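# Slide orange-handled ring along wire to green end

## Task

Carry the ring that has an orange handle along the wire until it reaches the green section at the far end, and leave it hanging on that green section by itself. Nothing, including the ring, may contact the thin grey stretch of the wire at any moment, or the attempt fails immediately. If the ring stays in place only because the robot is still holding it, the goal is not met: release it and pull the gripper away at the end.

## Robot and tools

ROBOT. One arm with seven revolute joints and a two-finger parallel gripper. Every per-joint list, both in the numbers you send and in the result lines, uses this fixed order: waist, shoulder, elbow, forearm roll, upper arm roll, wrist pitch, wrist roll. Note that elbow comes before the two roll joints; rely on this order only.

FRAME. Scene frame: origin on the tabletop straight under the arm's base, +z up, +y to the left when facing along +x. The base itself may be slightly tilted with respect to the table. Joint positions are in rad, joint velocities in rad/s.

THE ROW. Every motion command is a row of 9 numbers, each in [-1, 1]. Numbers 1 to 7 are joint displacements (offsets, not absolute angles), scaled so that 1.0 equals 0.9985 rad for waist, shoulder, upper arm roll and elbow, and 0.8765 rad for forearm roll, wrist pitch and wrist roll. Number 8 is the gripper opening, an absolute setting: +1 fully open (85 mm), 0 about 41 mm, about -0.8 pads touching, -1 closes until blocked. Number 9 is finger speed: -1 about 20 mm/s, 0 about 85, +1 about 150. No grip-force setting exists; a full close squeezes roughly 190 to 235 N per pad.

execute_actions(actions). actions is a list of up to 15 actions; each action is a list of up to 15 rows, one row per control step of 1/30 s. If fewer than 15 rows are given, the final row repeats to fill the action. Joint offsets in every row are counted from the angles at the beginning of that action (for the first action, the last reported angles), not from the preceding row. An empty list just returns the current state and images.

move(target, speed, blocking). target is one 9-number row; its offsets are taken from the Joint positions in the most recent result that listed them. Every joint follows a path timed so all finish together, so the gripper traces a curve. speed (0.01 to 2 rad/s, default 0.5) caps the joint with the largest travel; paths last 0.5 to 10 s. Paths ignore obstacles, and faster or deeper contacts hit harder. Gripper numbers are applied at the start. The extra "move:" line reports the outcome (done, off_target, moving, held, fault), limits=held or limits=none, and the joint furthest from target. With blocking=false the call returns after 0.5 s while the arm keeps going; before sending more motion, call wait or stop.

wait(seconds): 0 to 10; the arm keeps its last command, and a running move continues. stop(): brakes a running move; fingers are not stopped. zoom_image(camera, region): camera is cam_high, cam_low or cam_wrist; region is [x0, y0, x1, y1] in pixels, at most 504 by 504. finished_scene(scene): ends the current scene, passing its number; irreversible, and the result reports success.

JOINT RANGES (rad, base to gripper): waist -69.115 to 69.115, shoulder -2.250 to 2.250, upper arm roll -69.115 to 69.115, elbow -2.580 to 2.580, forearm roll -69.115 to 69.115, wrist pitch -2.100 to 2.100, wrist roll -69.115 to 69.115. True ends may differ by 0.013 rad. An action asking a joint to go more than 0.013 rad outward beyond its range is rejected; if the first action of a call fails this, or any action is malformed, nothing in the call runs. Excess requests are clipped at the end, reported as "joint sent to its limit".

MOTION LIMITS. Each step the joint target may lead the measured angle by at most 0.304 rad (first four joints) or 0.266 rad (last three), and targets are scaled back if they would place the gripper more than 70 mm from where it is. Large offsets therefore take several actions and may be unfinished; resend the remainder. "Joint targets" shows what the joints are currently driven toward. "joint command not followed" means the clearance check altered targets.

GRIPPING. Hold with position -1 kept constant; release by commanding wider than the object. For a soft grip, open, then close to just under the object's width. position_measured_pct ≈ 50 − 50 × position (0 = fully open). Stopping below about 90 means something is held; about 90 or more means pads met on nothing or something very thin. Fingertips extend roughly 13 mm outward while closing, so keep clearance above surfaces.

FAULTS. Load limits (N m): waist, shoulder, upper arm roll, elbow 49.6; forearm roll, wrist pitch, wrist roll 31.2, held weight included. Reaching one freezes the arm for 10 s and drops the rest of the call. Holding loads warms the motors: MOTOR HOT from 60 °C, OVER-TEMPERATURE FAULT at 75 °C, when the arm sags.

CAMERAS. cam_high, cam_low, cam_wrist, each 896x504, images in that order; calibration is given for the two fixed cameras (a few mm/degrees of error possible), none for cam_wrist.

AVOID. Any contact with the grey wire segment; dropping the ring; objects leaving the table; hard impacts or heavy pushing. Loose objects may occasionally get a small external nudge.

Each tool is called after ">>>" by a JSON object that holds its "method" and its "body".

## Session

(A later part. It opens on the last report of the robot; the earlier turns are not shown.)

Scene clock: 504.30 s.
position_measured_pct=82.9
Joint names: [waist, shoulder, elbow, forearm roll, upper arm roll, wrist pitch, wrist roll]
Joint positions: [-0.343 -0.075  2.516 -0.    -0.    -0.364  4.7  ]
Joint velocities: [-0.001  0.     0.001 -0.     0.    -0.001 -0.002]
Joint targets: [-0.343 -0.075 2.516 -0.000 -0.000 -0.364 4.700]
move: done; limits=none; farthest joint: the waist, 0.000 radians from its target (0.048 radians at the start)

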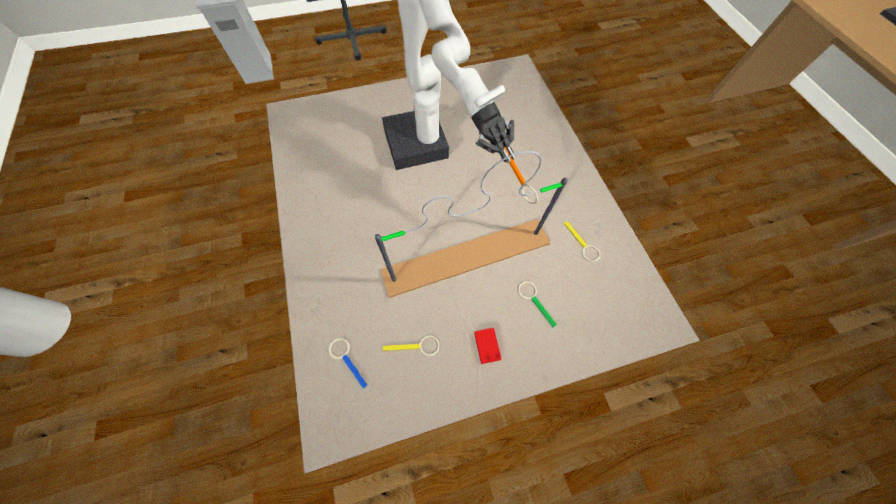

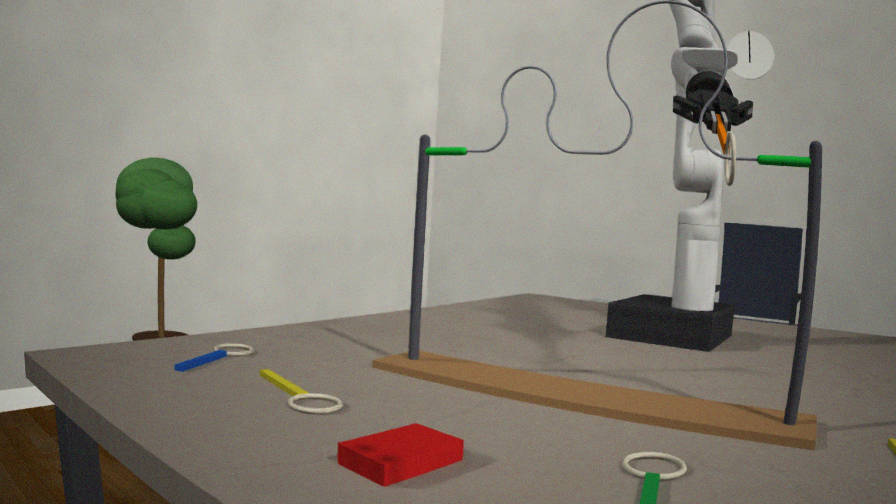

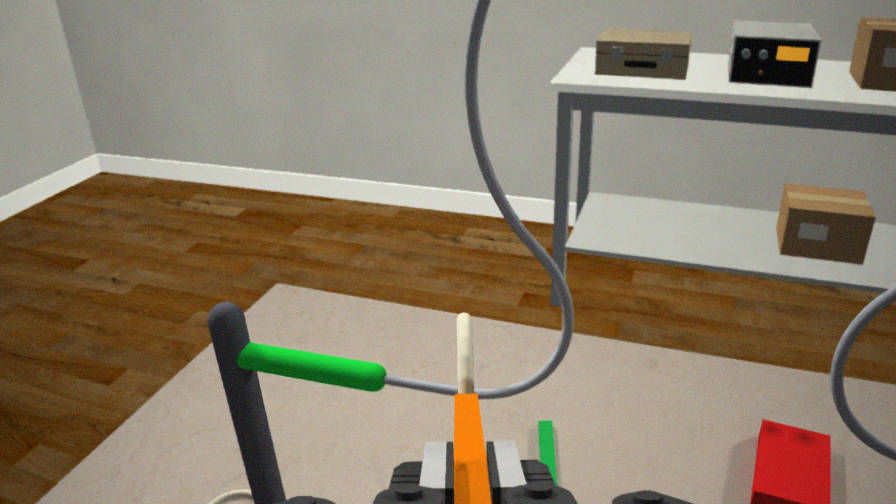

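>>> {"method": "move", "body": {"target": [-0.1175,0.0794,0,0,0,-0.1323,0,-0.75,-1], "speed": 0.15}}

>>> {"method": "move", "body": {"target": [0,0,0,0,0,0.04,0,-0.65,-1], "speed": 0.07}}

>>> {"method": "zoom_image", "body": {"camera": "cam_high", "region": [490, 130, 590, 230]}}

Scene clock: 513.60 s.
position_measured_pct=82.9
Joint names: [waist, shoulder, elbow, forearm roll, upper arm roll, wrist pitch, wrist roll]
Joint positions: [-0.46   0.004  2.516 -0.    -0.    -0.48   4.7  ]
Joint velocities: [-0.003  0.002  0.     0.001 -0.    -0.     0.   ]
Joint targets: [-0.461 0.004 2.516 -0.000 -0.000 -0.480 4.700]
move: done; limits=none; farthest joint: the waist, 0.000 radians from its target (0.117 radians at the start)

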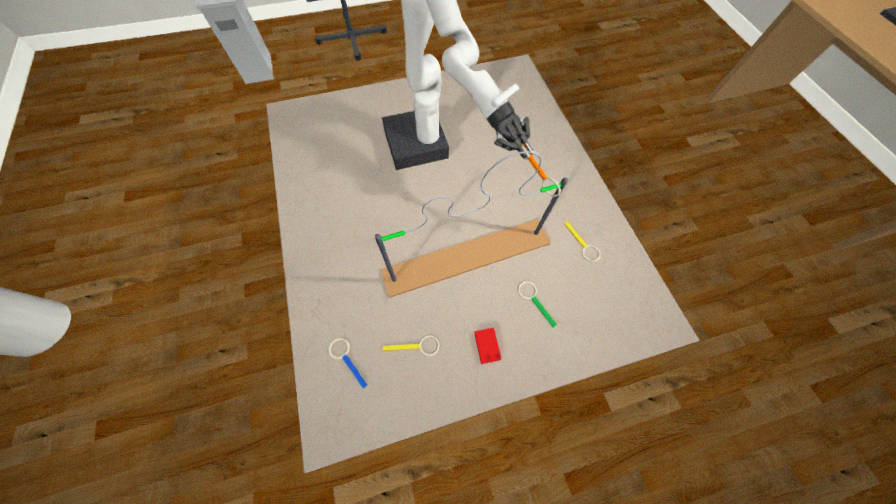

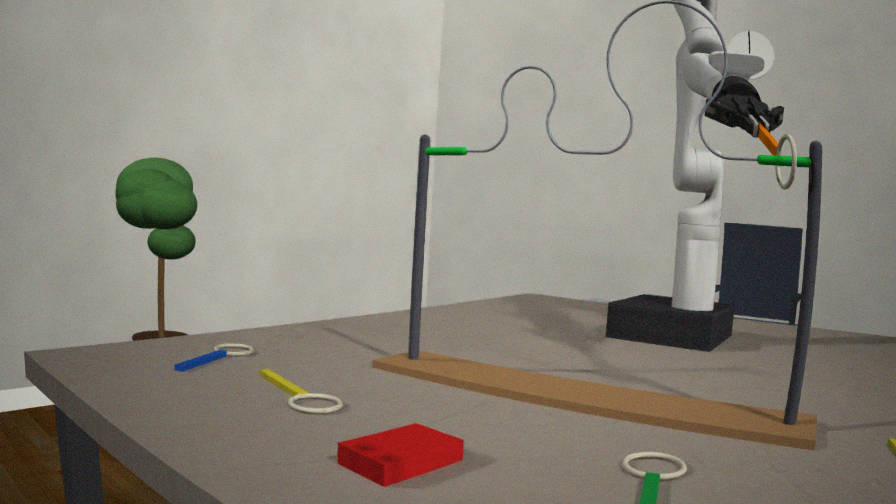

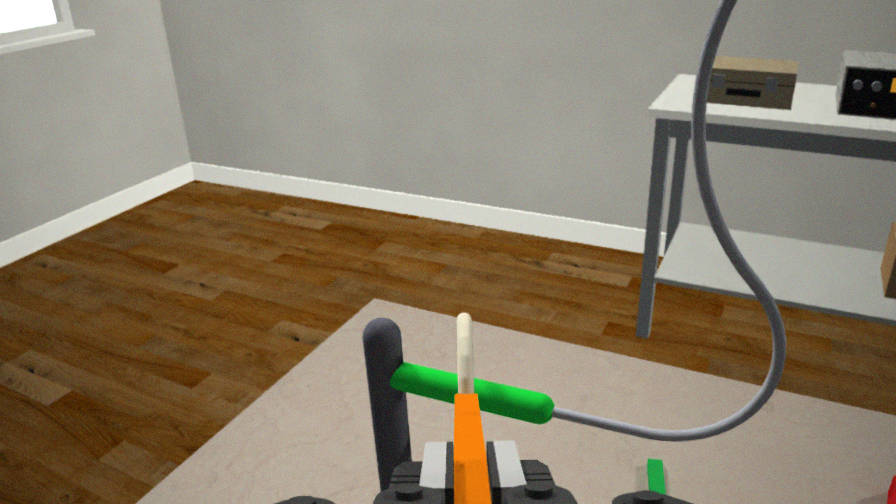

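Scene clock: 514.43 s.
position_measured_pct=82.1
Joint names: [waist, shoulder, elbow, forearm roll, upper arm roll, wrist pitch, wrist roll]
Joint positions: [-0.46   0.004  2.516 -0.    -0.    -0.445  4.7  ]
Joint velocities: [ 0.     0.001 -0.001 -0.     0.001  0.001 -0.001]
Joint targets: [-0.460 0.004 2.516 -0.000 -0.000 -0.445 4.700]
move: done; limits=none; farthest joint: the waist, 0.000 radians from its target (0.000 radians at the start)

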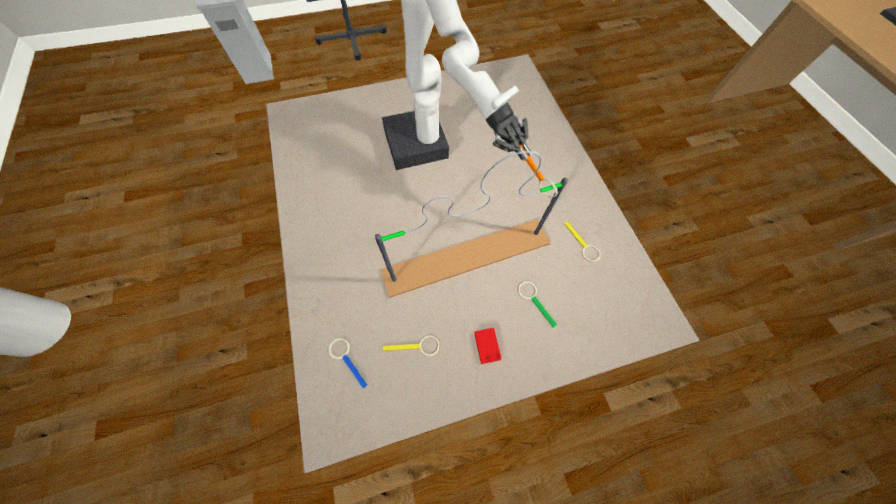

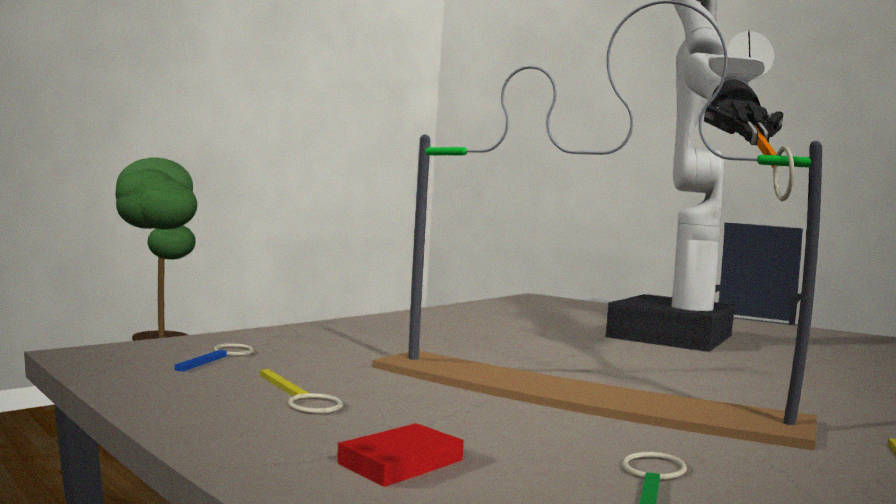

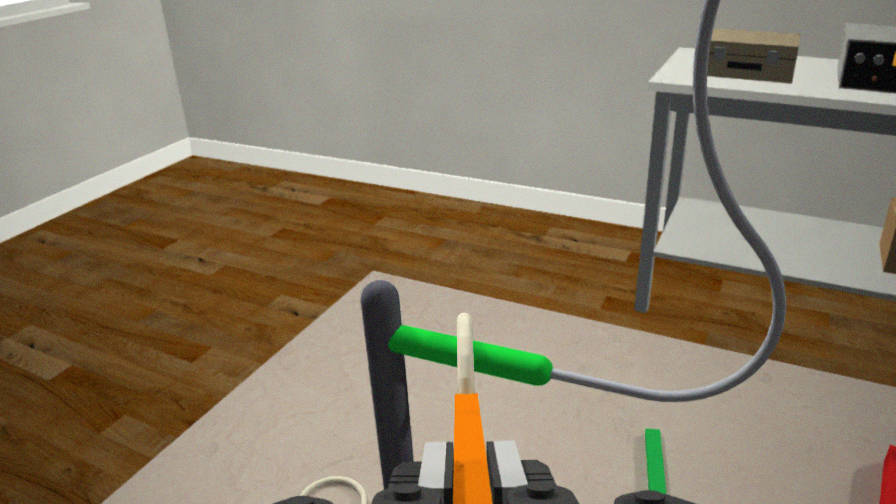

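Region (490, 130, 590, 230) of cam_high's 896x504 image, scaled by 5.040, with more detail than that image has.

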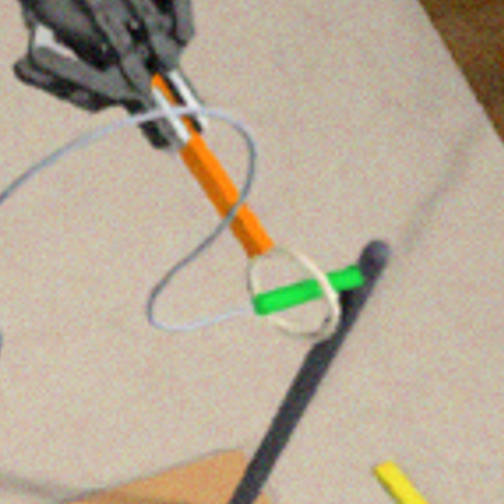

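>>> {"method": "execute_actions", "body": {"actions": []}}

Scene clock: 542.60 s.
position_measured_pct=82.1
Joint names: [waist, shoulder, elbow, forearm roll, upper arm roll, wrist pitch, wrist roll]
Joint positions: [-0.46   0.004  2.516 -0.    -0.    -0.445  4.7  ]
Joint velocities: [-0.     0.001 -0.    -0.    -0.     0.001  0.   ]
Joint targets: [-0.460 0.004 2.516 -0.000 -0.000 -0.445 4.700]

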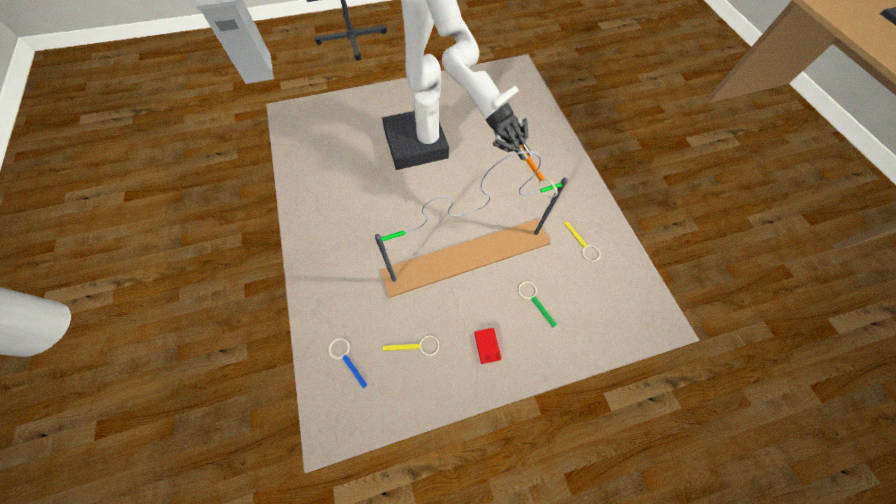

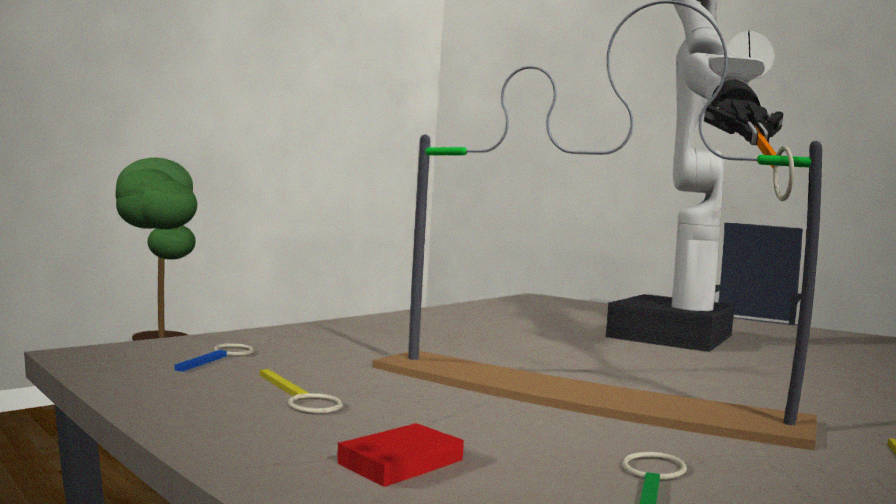

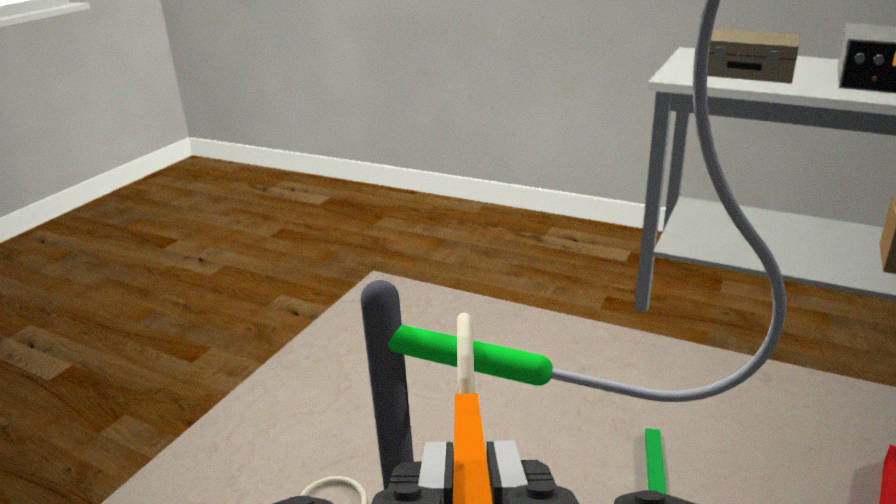

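>>> {"method": "move", "body": {"target": [0,0.0567,0,0,0,0.0872,0,-0.65,-1], "speed": 0.1}}

>>> {"method": "move", "body": {"target": [0,0.1924,0,0,0,-0.1404,0,-0.65,-1], "speed": 0.15}}

Scene clock: 570.70 s.
position_measured_pct=82.1
Joint names: [waist, shoulder, elbow, forearm roll, upper arm roll, wrist pitch, wrist roll]
Joint positions: [-0.46   0.059  2.514 -0.001 -0.    -0.371  4.7  ]
Joint velocities: [ 0.     0.004 -0.    -0.001  0.001  0.002 -0.   ]
Joint targets: [-0.460 0.061 2.516 -0.000 -0.000 -0.369 4.700]
move: done; limits=none; farthest joint: the wrist pitch, 0.003 radians from its target (0.077 radians at the start)

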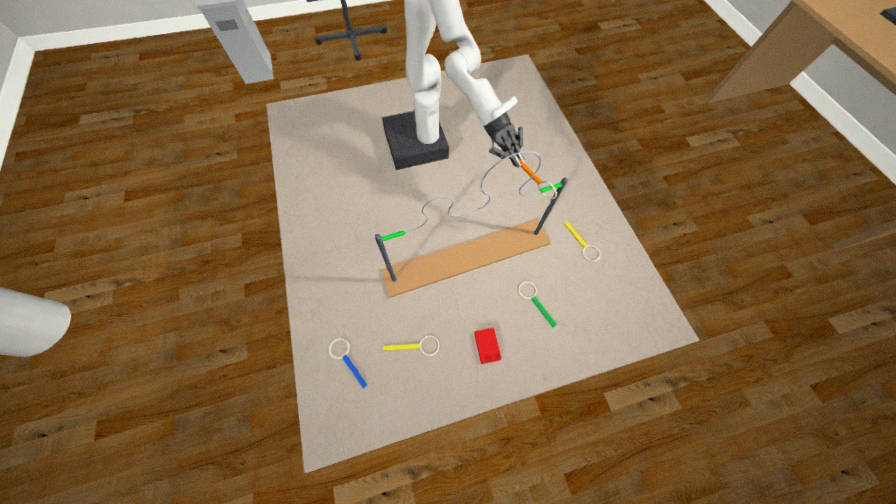

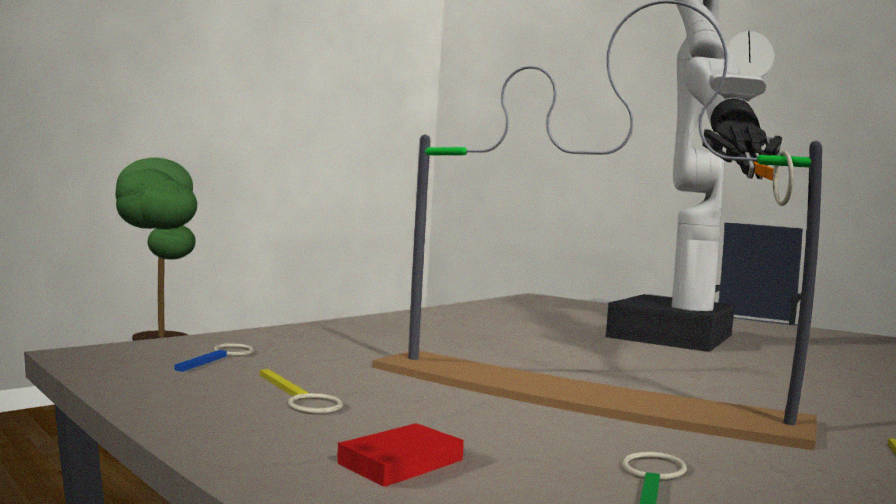

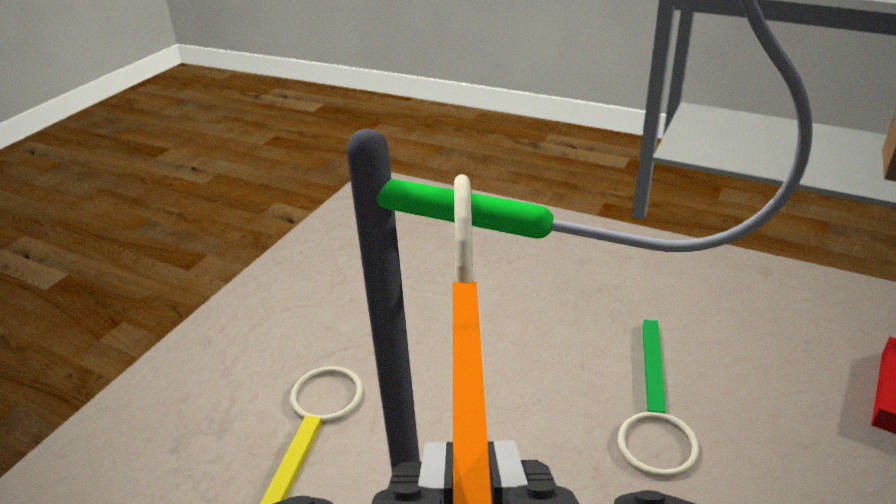

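Scene clock: 572.43 s.
position_measured_pct=82.1
Joint names: [waist, shoulder, elbow, forearm roll, upper arm roll, wrist pitch, wrist roll]
Joint positions: [-0.46   0.25   2.512 -0.    -0.    -0.496  4.701]
Joint velocities: [-0.     0.004  0.    -0.001 -0.002 -0.001  0.   ]
Joint targets: [-0.460 0.251 2.514 -0.001 -0.000 -0.494 4.700]
move: done; limits=none; farthest joint: the elbow, 0.002 radians from its target (0.000 radians at the start)

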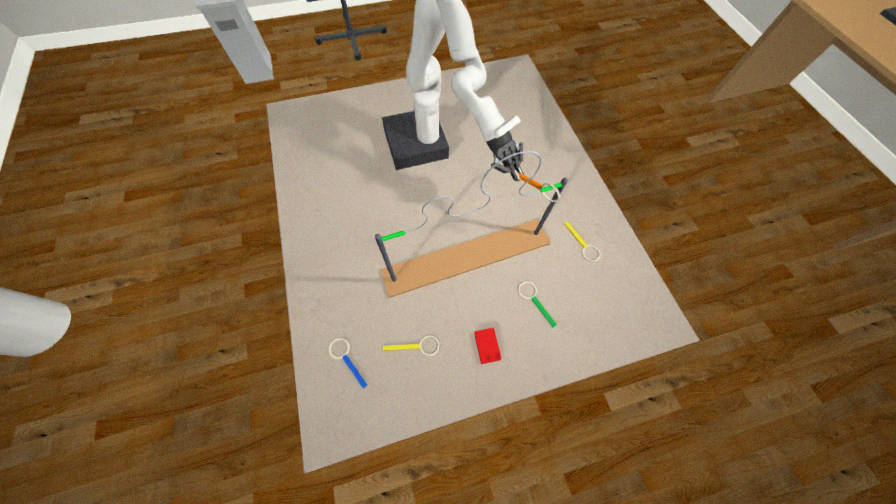

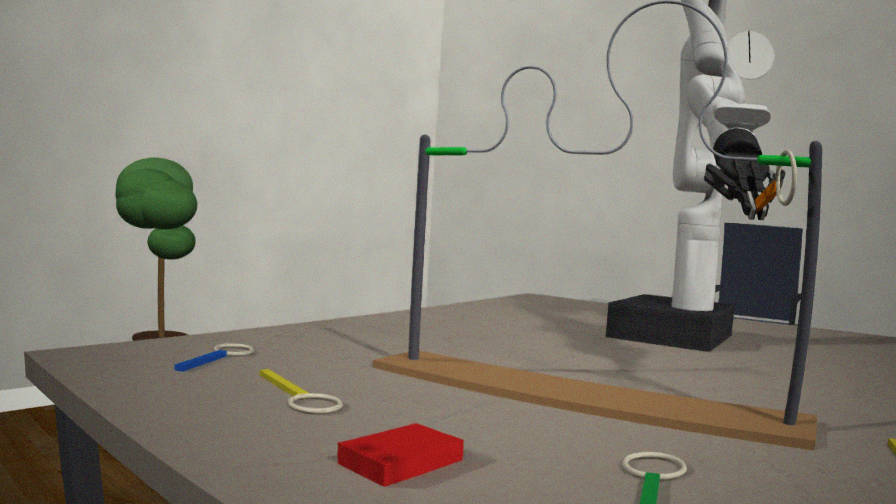

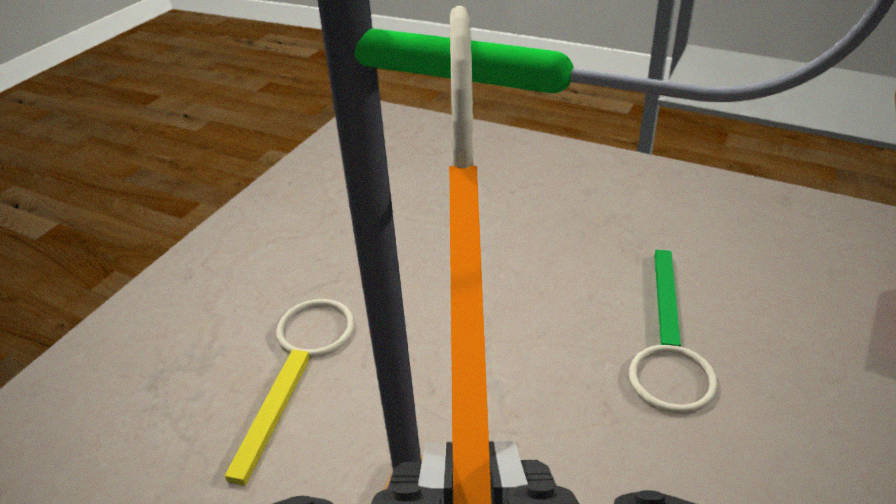

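>>> {"method": "move", "body": {"target": [0,0.210,0.004,0,0,-0.276,0,-0.65,-1], "speed": 0.2}}

>>> {"method": "move", "body": {"target": [0,0.4265,0.002,0,0,-0.774,0,-0.65,-1], "speed": 0.45}}

>>> {"method": "zoom_image", "body": {"camera": "cam_low", "region": [660,120,880,340]}}

Scene clock: 579.77 s.
position_measured_pct=82.1
Joint names: [waist, shoulder, elbow, forearm roll, upper arm roll, wrist pitch, wrist roll]
Joint positions: [-0.461  0.458  2.515 -0.    -0.    -0.739  4.701]
Joint velocities: [-0.     0.002  0.     0.     0.001 -0.001  0.   ]
Joint targets: [-0.460 0.460 2.516 -0.000 -0.000 -0.738 4.701]
move: done; limits=none; farthest joint: the shoulder, 0.002 radians from its target (0.210 radians at the start)

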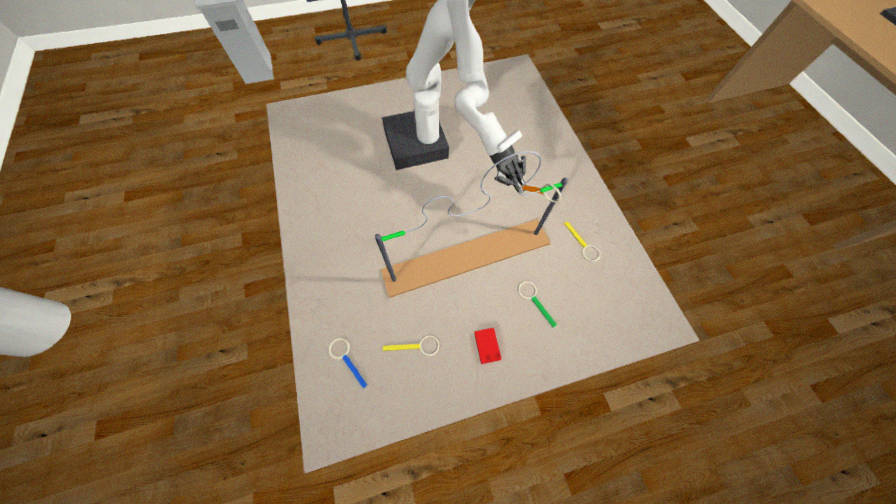

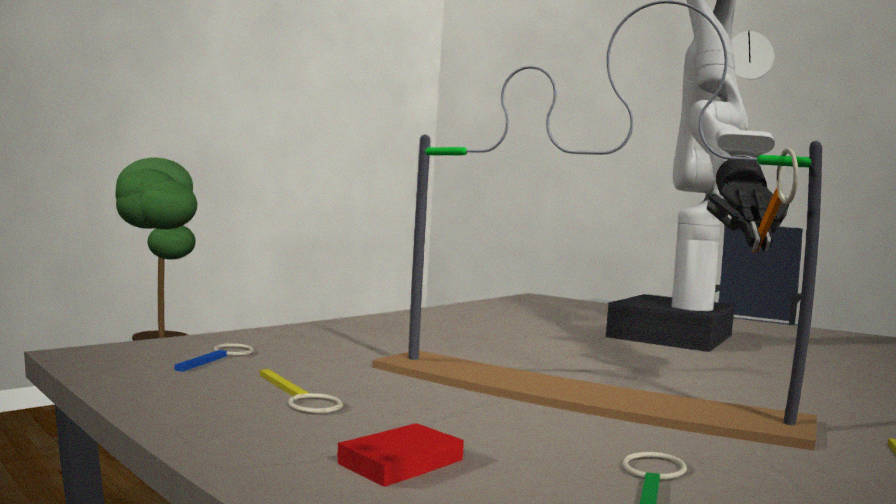

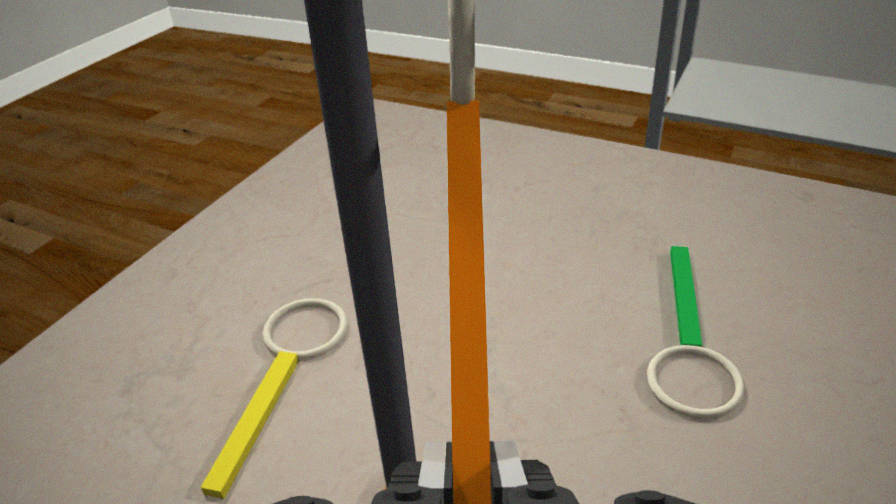

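Scene clock: 581.80 s.
position_measured_pct=82.1
Joint names: [waist, shoulder, elbow, forearm roll, upper arm roll, wrist pitch, wrist roll]
Joint positions: [-0.461  0.881  2.516  0.    -0.001 -1.419  4.701]
Joint velocities: [ 0.     0.002 -0.001  0.001 -0.001 -0.002  0.   ]
Joint targets: [-0.461 0.884 2.517 -0.000 -0.000 -1.417 4.701]
move: done; limits=none; farthest joint: the shoulder, 0.002 radians from its target (0.426 radians at the start)

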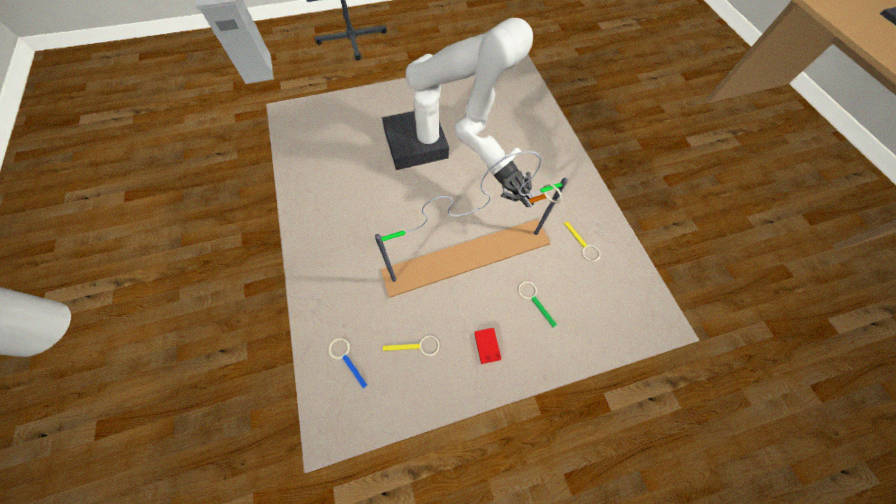

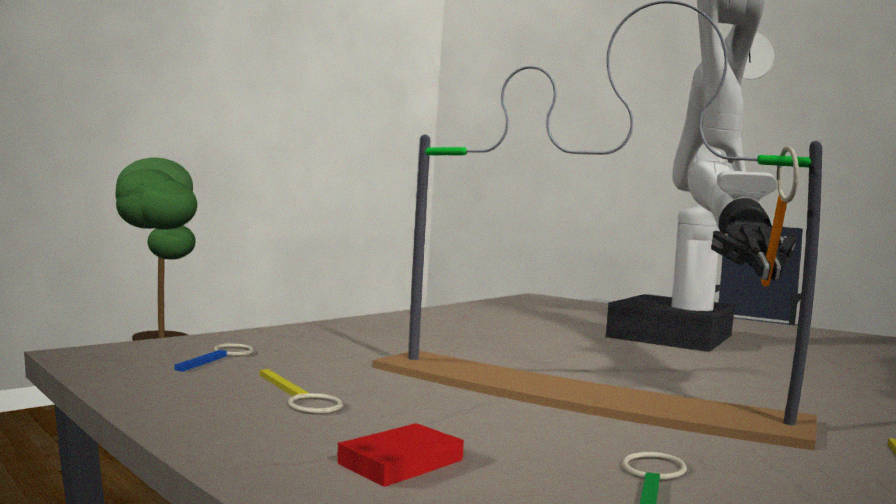

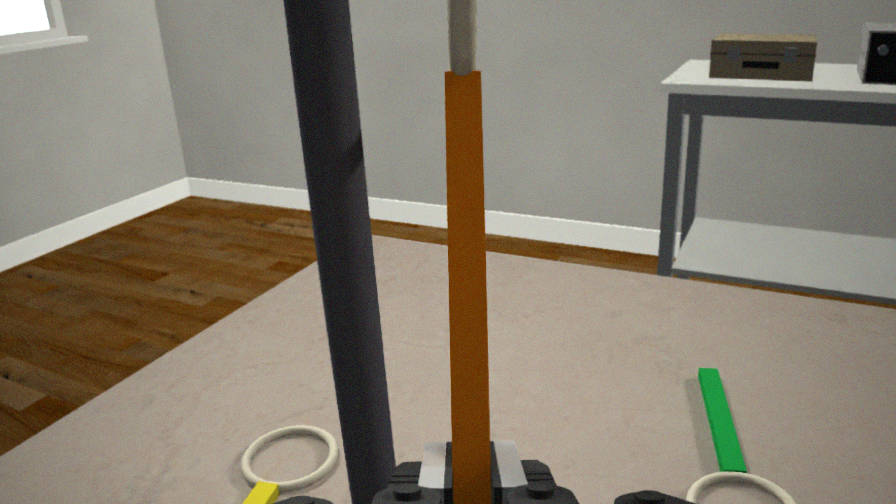

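Region (660, 120, 880, 340) of cam_low's 896x504 image, scaled by 2.291, with more detail than that image has.

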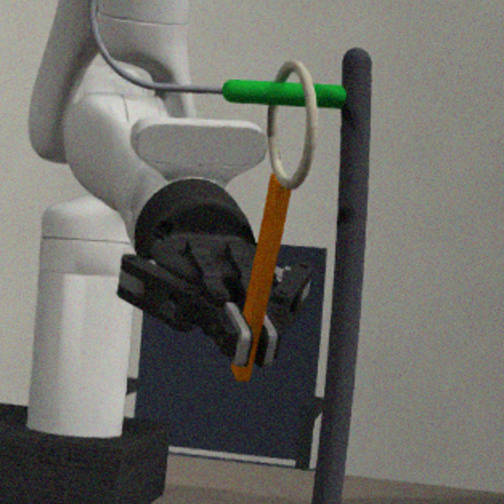

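>>> {"method": "move", "body": {"target": [0,0.179,-0.150,0,0,-0.2145,0,-0.65,-1], "speed": 0.17}}

>>> {"method": "zoom_image", "body": {"camera": "cam_low", "region": [660,120,880,340]}}

>>> {"method": "zoom_image", "body": {"camera": "cam_high", "region": [480,140,600,260]}}

Scene clock: 589.83 s.
position_measured_pct=82.1
Joint names: [waist, shoulder, elbow, forearm roll, upper arm roll, wrist pitch, wrist roll]
Joint positions: [-0.462  1.055  2.365  0.001 -0.001 -1.611  4.701]
Joint velocities: [-0.     0.002 -0.001  0.     0.    -0.001  0.   ]
Joint targets: [-0.461 1.060 2.366 0.000 -0.001 -1.607 4.701]
move: done; limits=none; farthest joint: the shoulder, 0.005 radians from its target (0.178 radians at the start)

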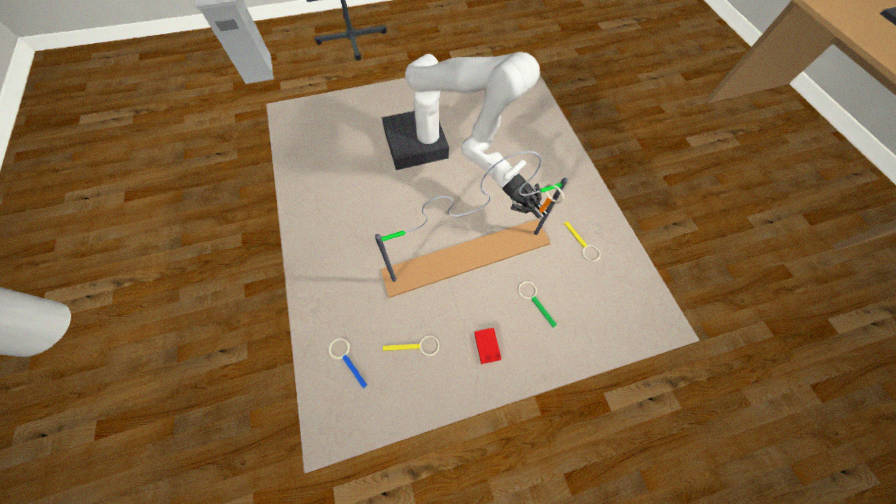

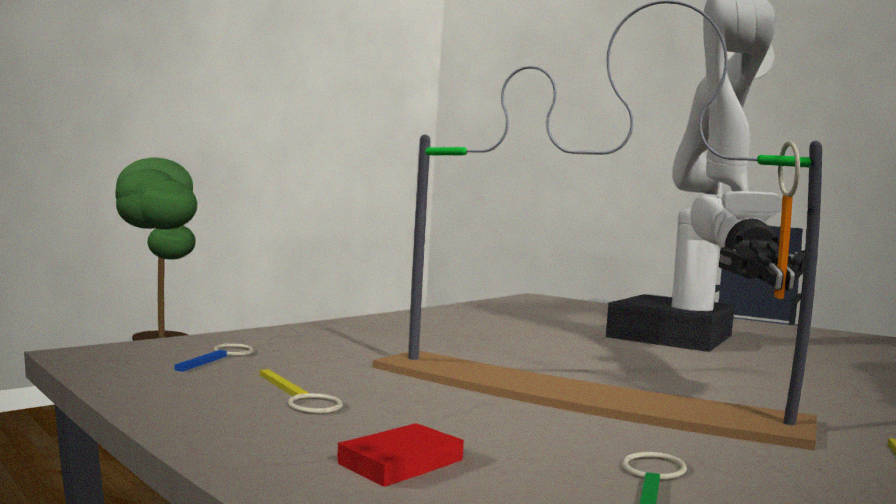

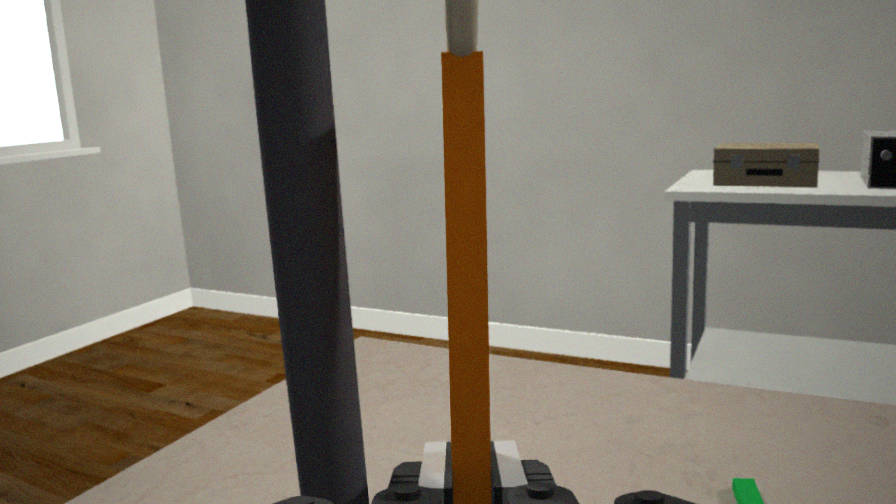

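Region (660, 120, 880, 340) of cam_low's 896x504 image, scaled by 2.291, with more detail than that image has.

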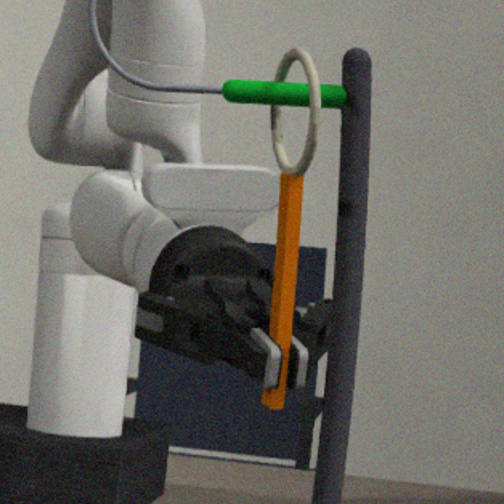

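Region (480, 140, 600, 260) of cam_high's 896x504 image, scaled by 4.200, with more detail than that image has.

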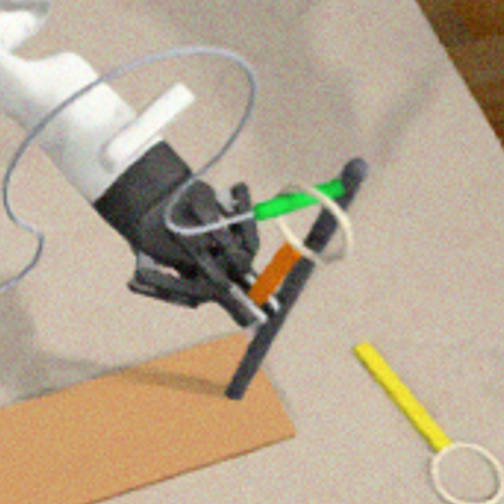

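>>> {"method": "move", "body": {"target": [0,0.157,-0.031,0,0,-0.2795,0,-0.65,-1], "speed": 0.25}}

>>> {"method": "zoom_image", "body": {"camera": "cam_low", "region": [660,120,880,340]}}

>>> {"method": "zoom_image", "body": {"camera": "cam_high", "region": [480,140,600,260]}}

Scene clock: 604.03 s.
position_measured_pct=82.1
Joint names: [waist, shoulder, elbow, forearm roll, upper arm roll, wrist pitch, wrist roll]
Joint positions: [-0.462  1.212  2.334  0.001 -0.001 -1.856  4.701]
Joint velocities: [-0.     0.002 -0.001  0.001  0.001 -0.001  0.   ]
Joint targets: [-0.462 1.212 2.334 0.001 -0.001 -1.856 4.701]
move: done; limits=none; farthest joint: the waist, 0.000 radians from its target (0.000 radians at the start)

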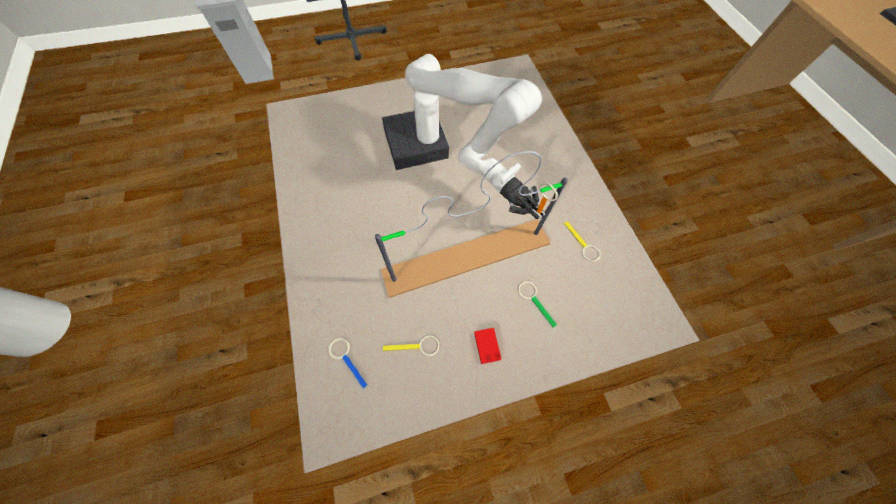

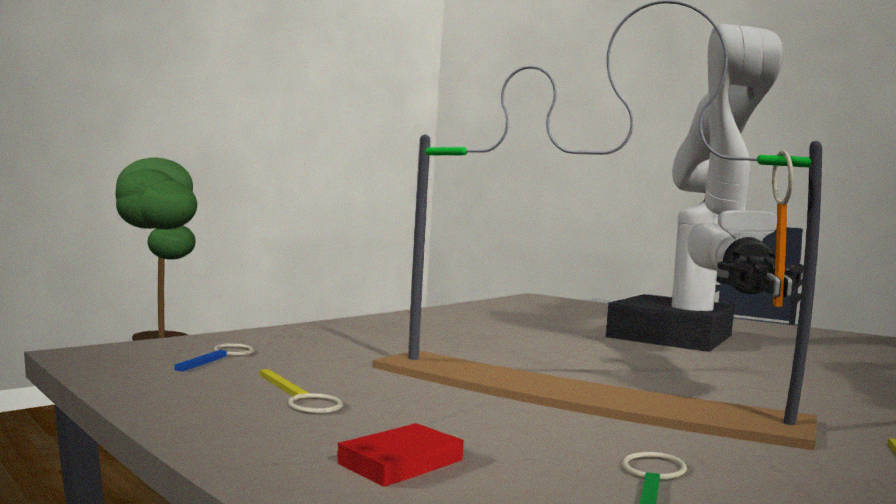

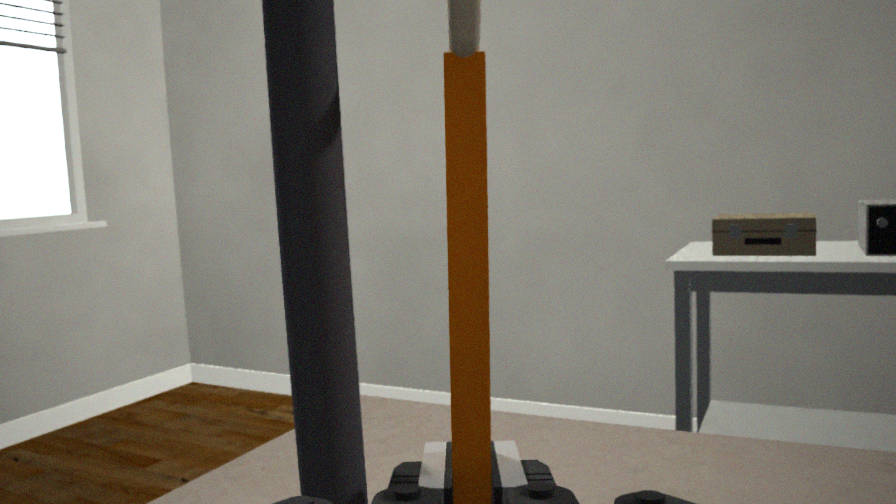

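Region (660, 120, 880, 340) of cam_low's 896x504 image, scaled by 2.291, with more detail than that image has.

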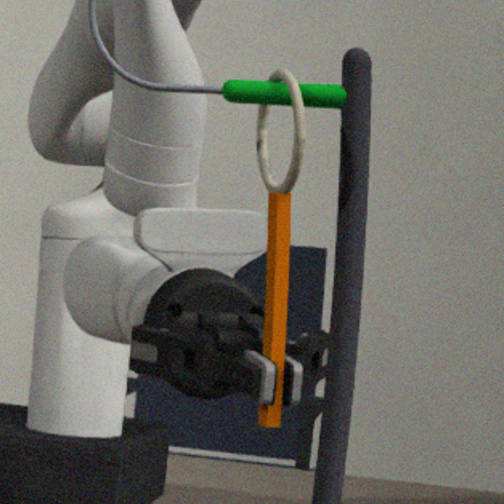

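Region (480, 140, 600, 260) of cam_high's 896x504 image, scaled by 4.200, with more detail than that image has.

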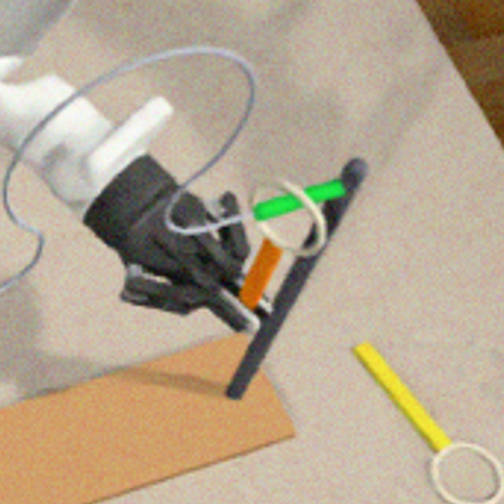

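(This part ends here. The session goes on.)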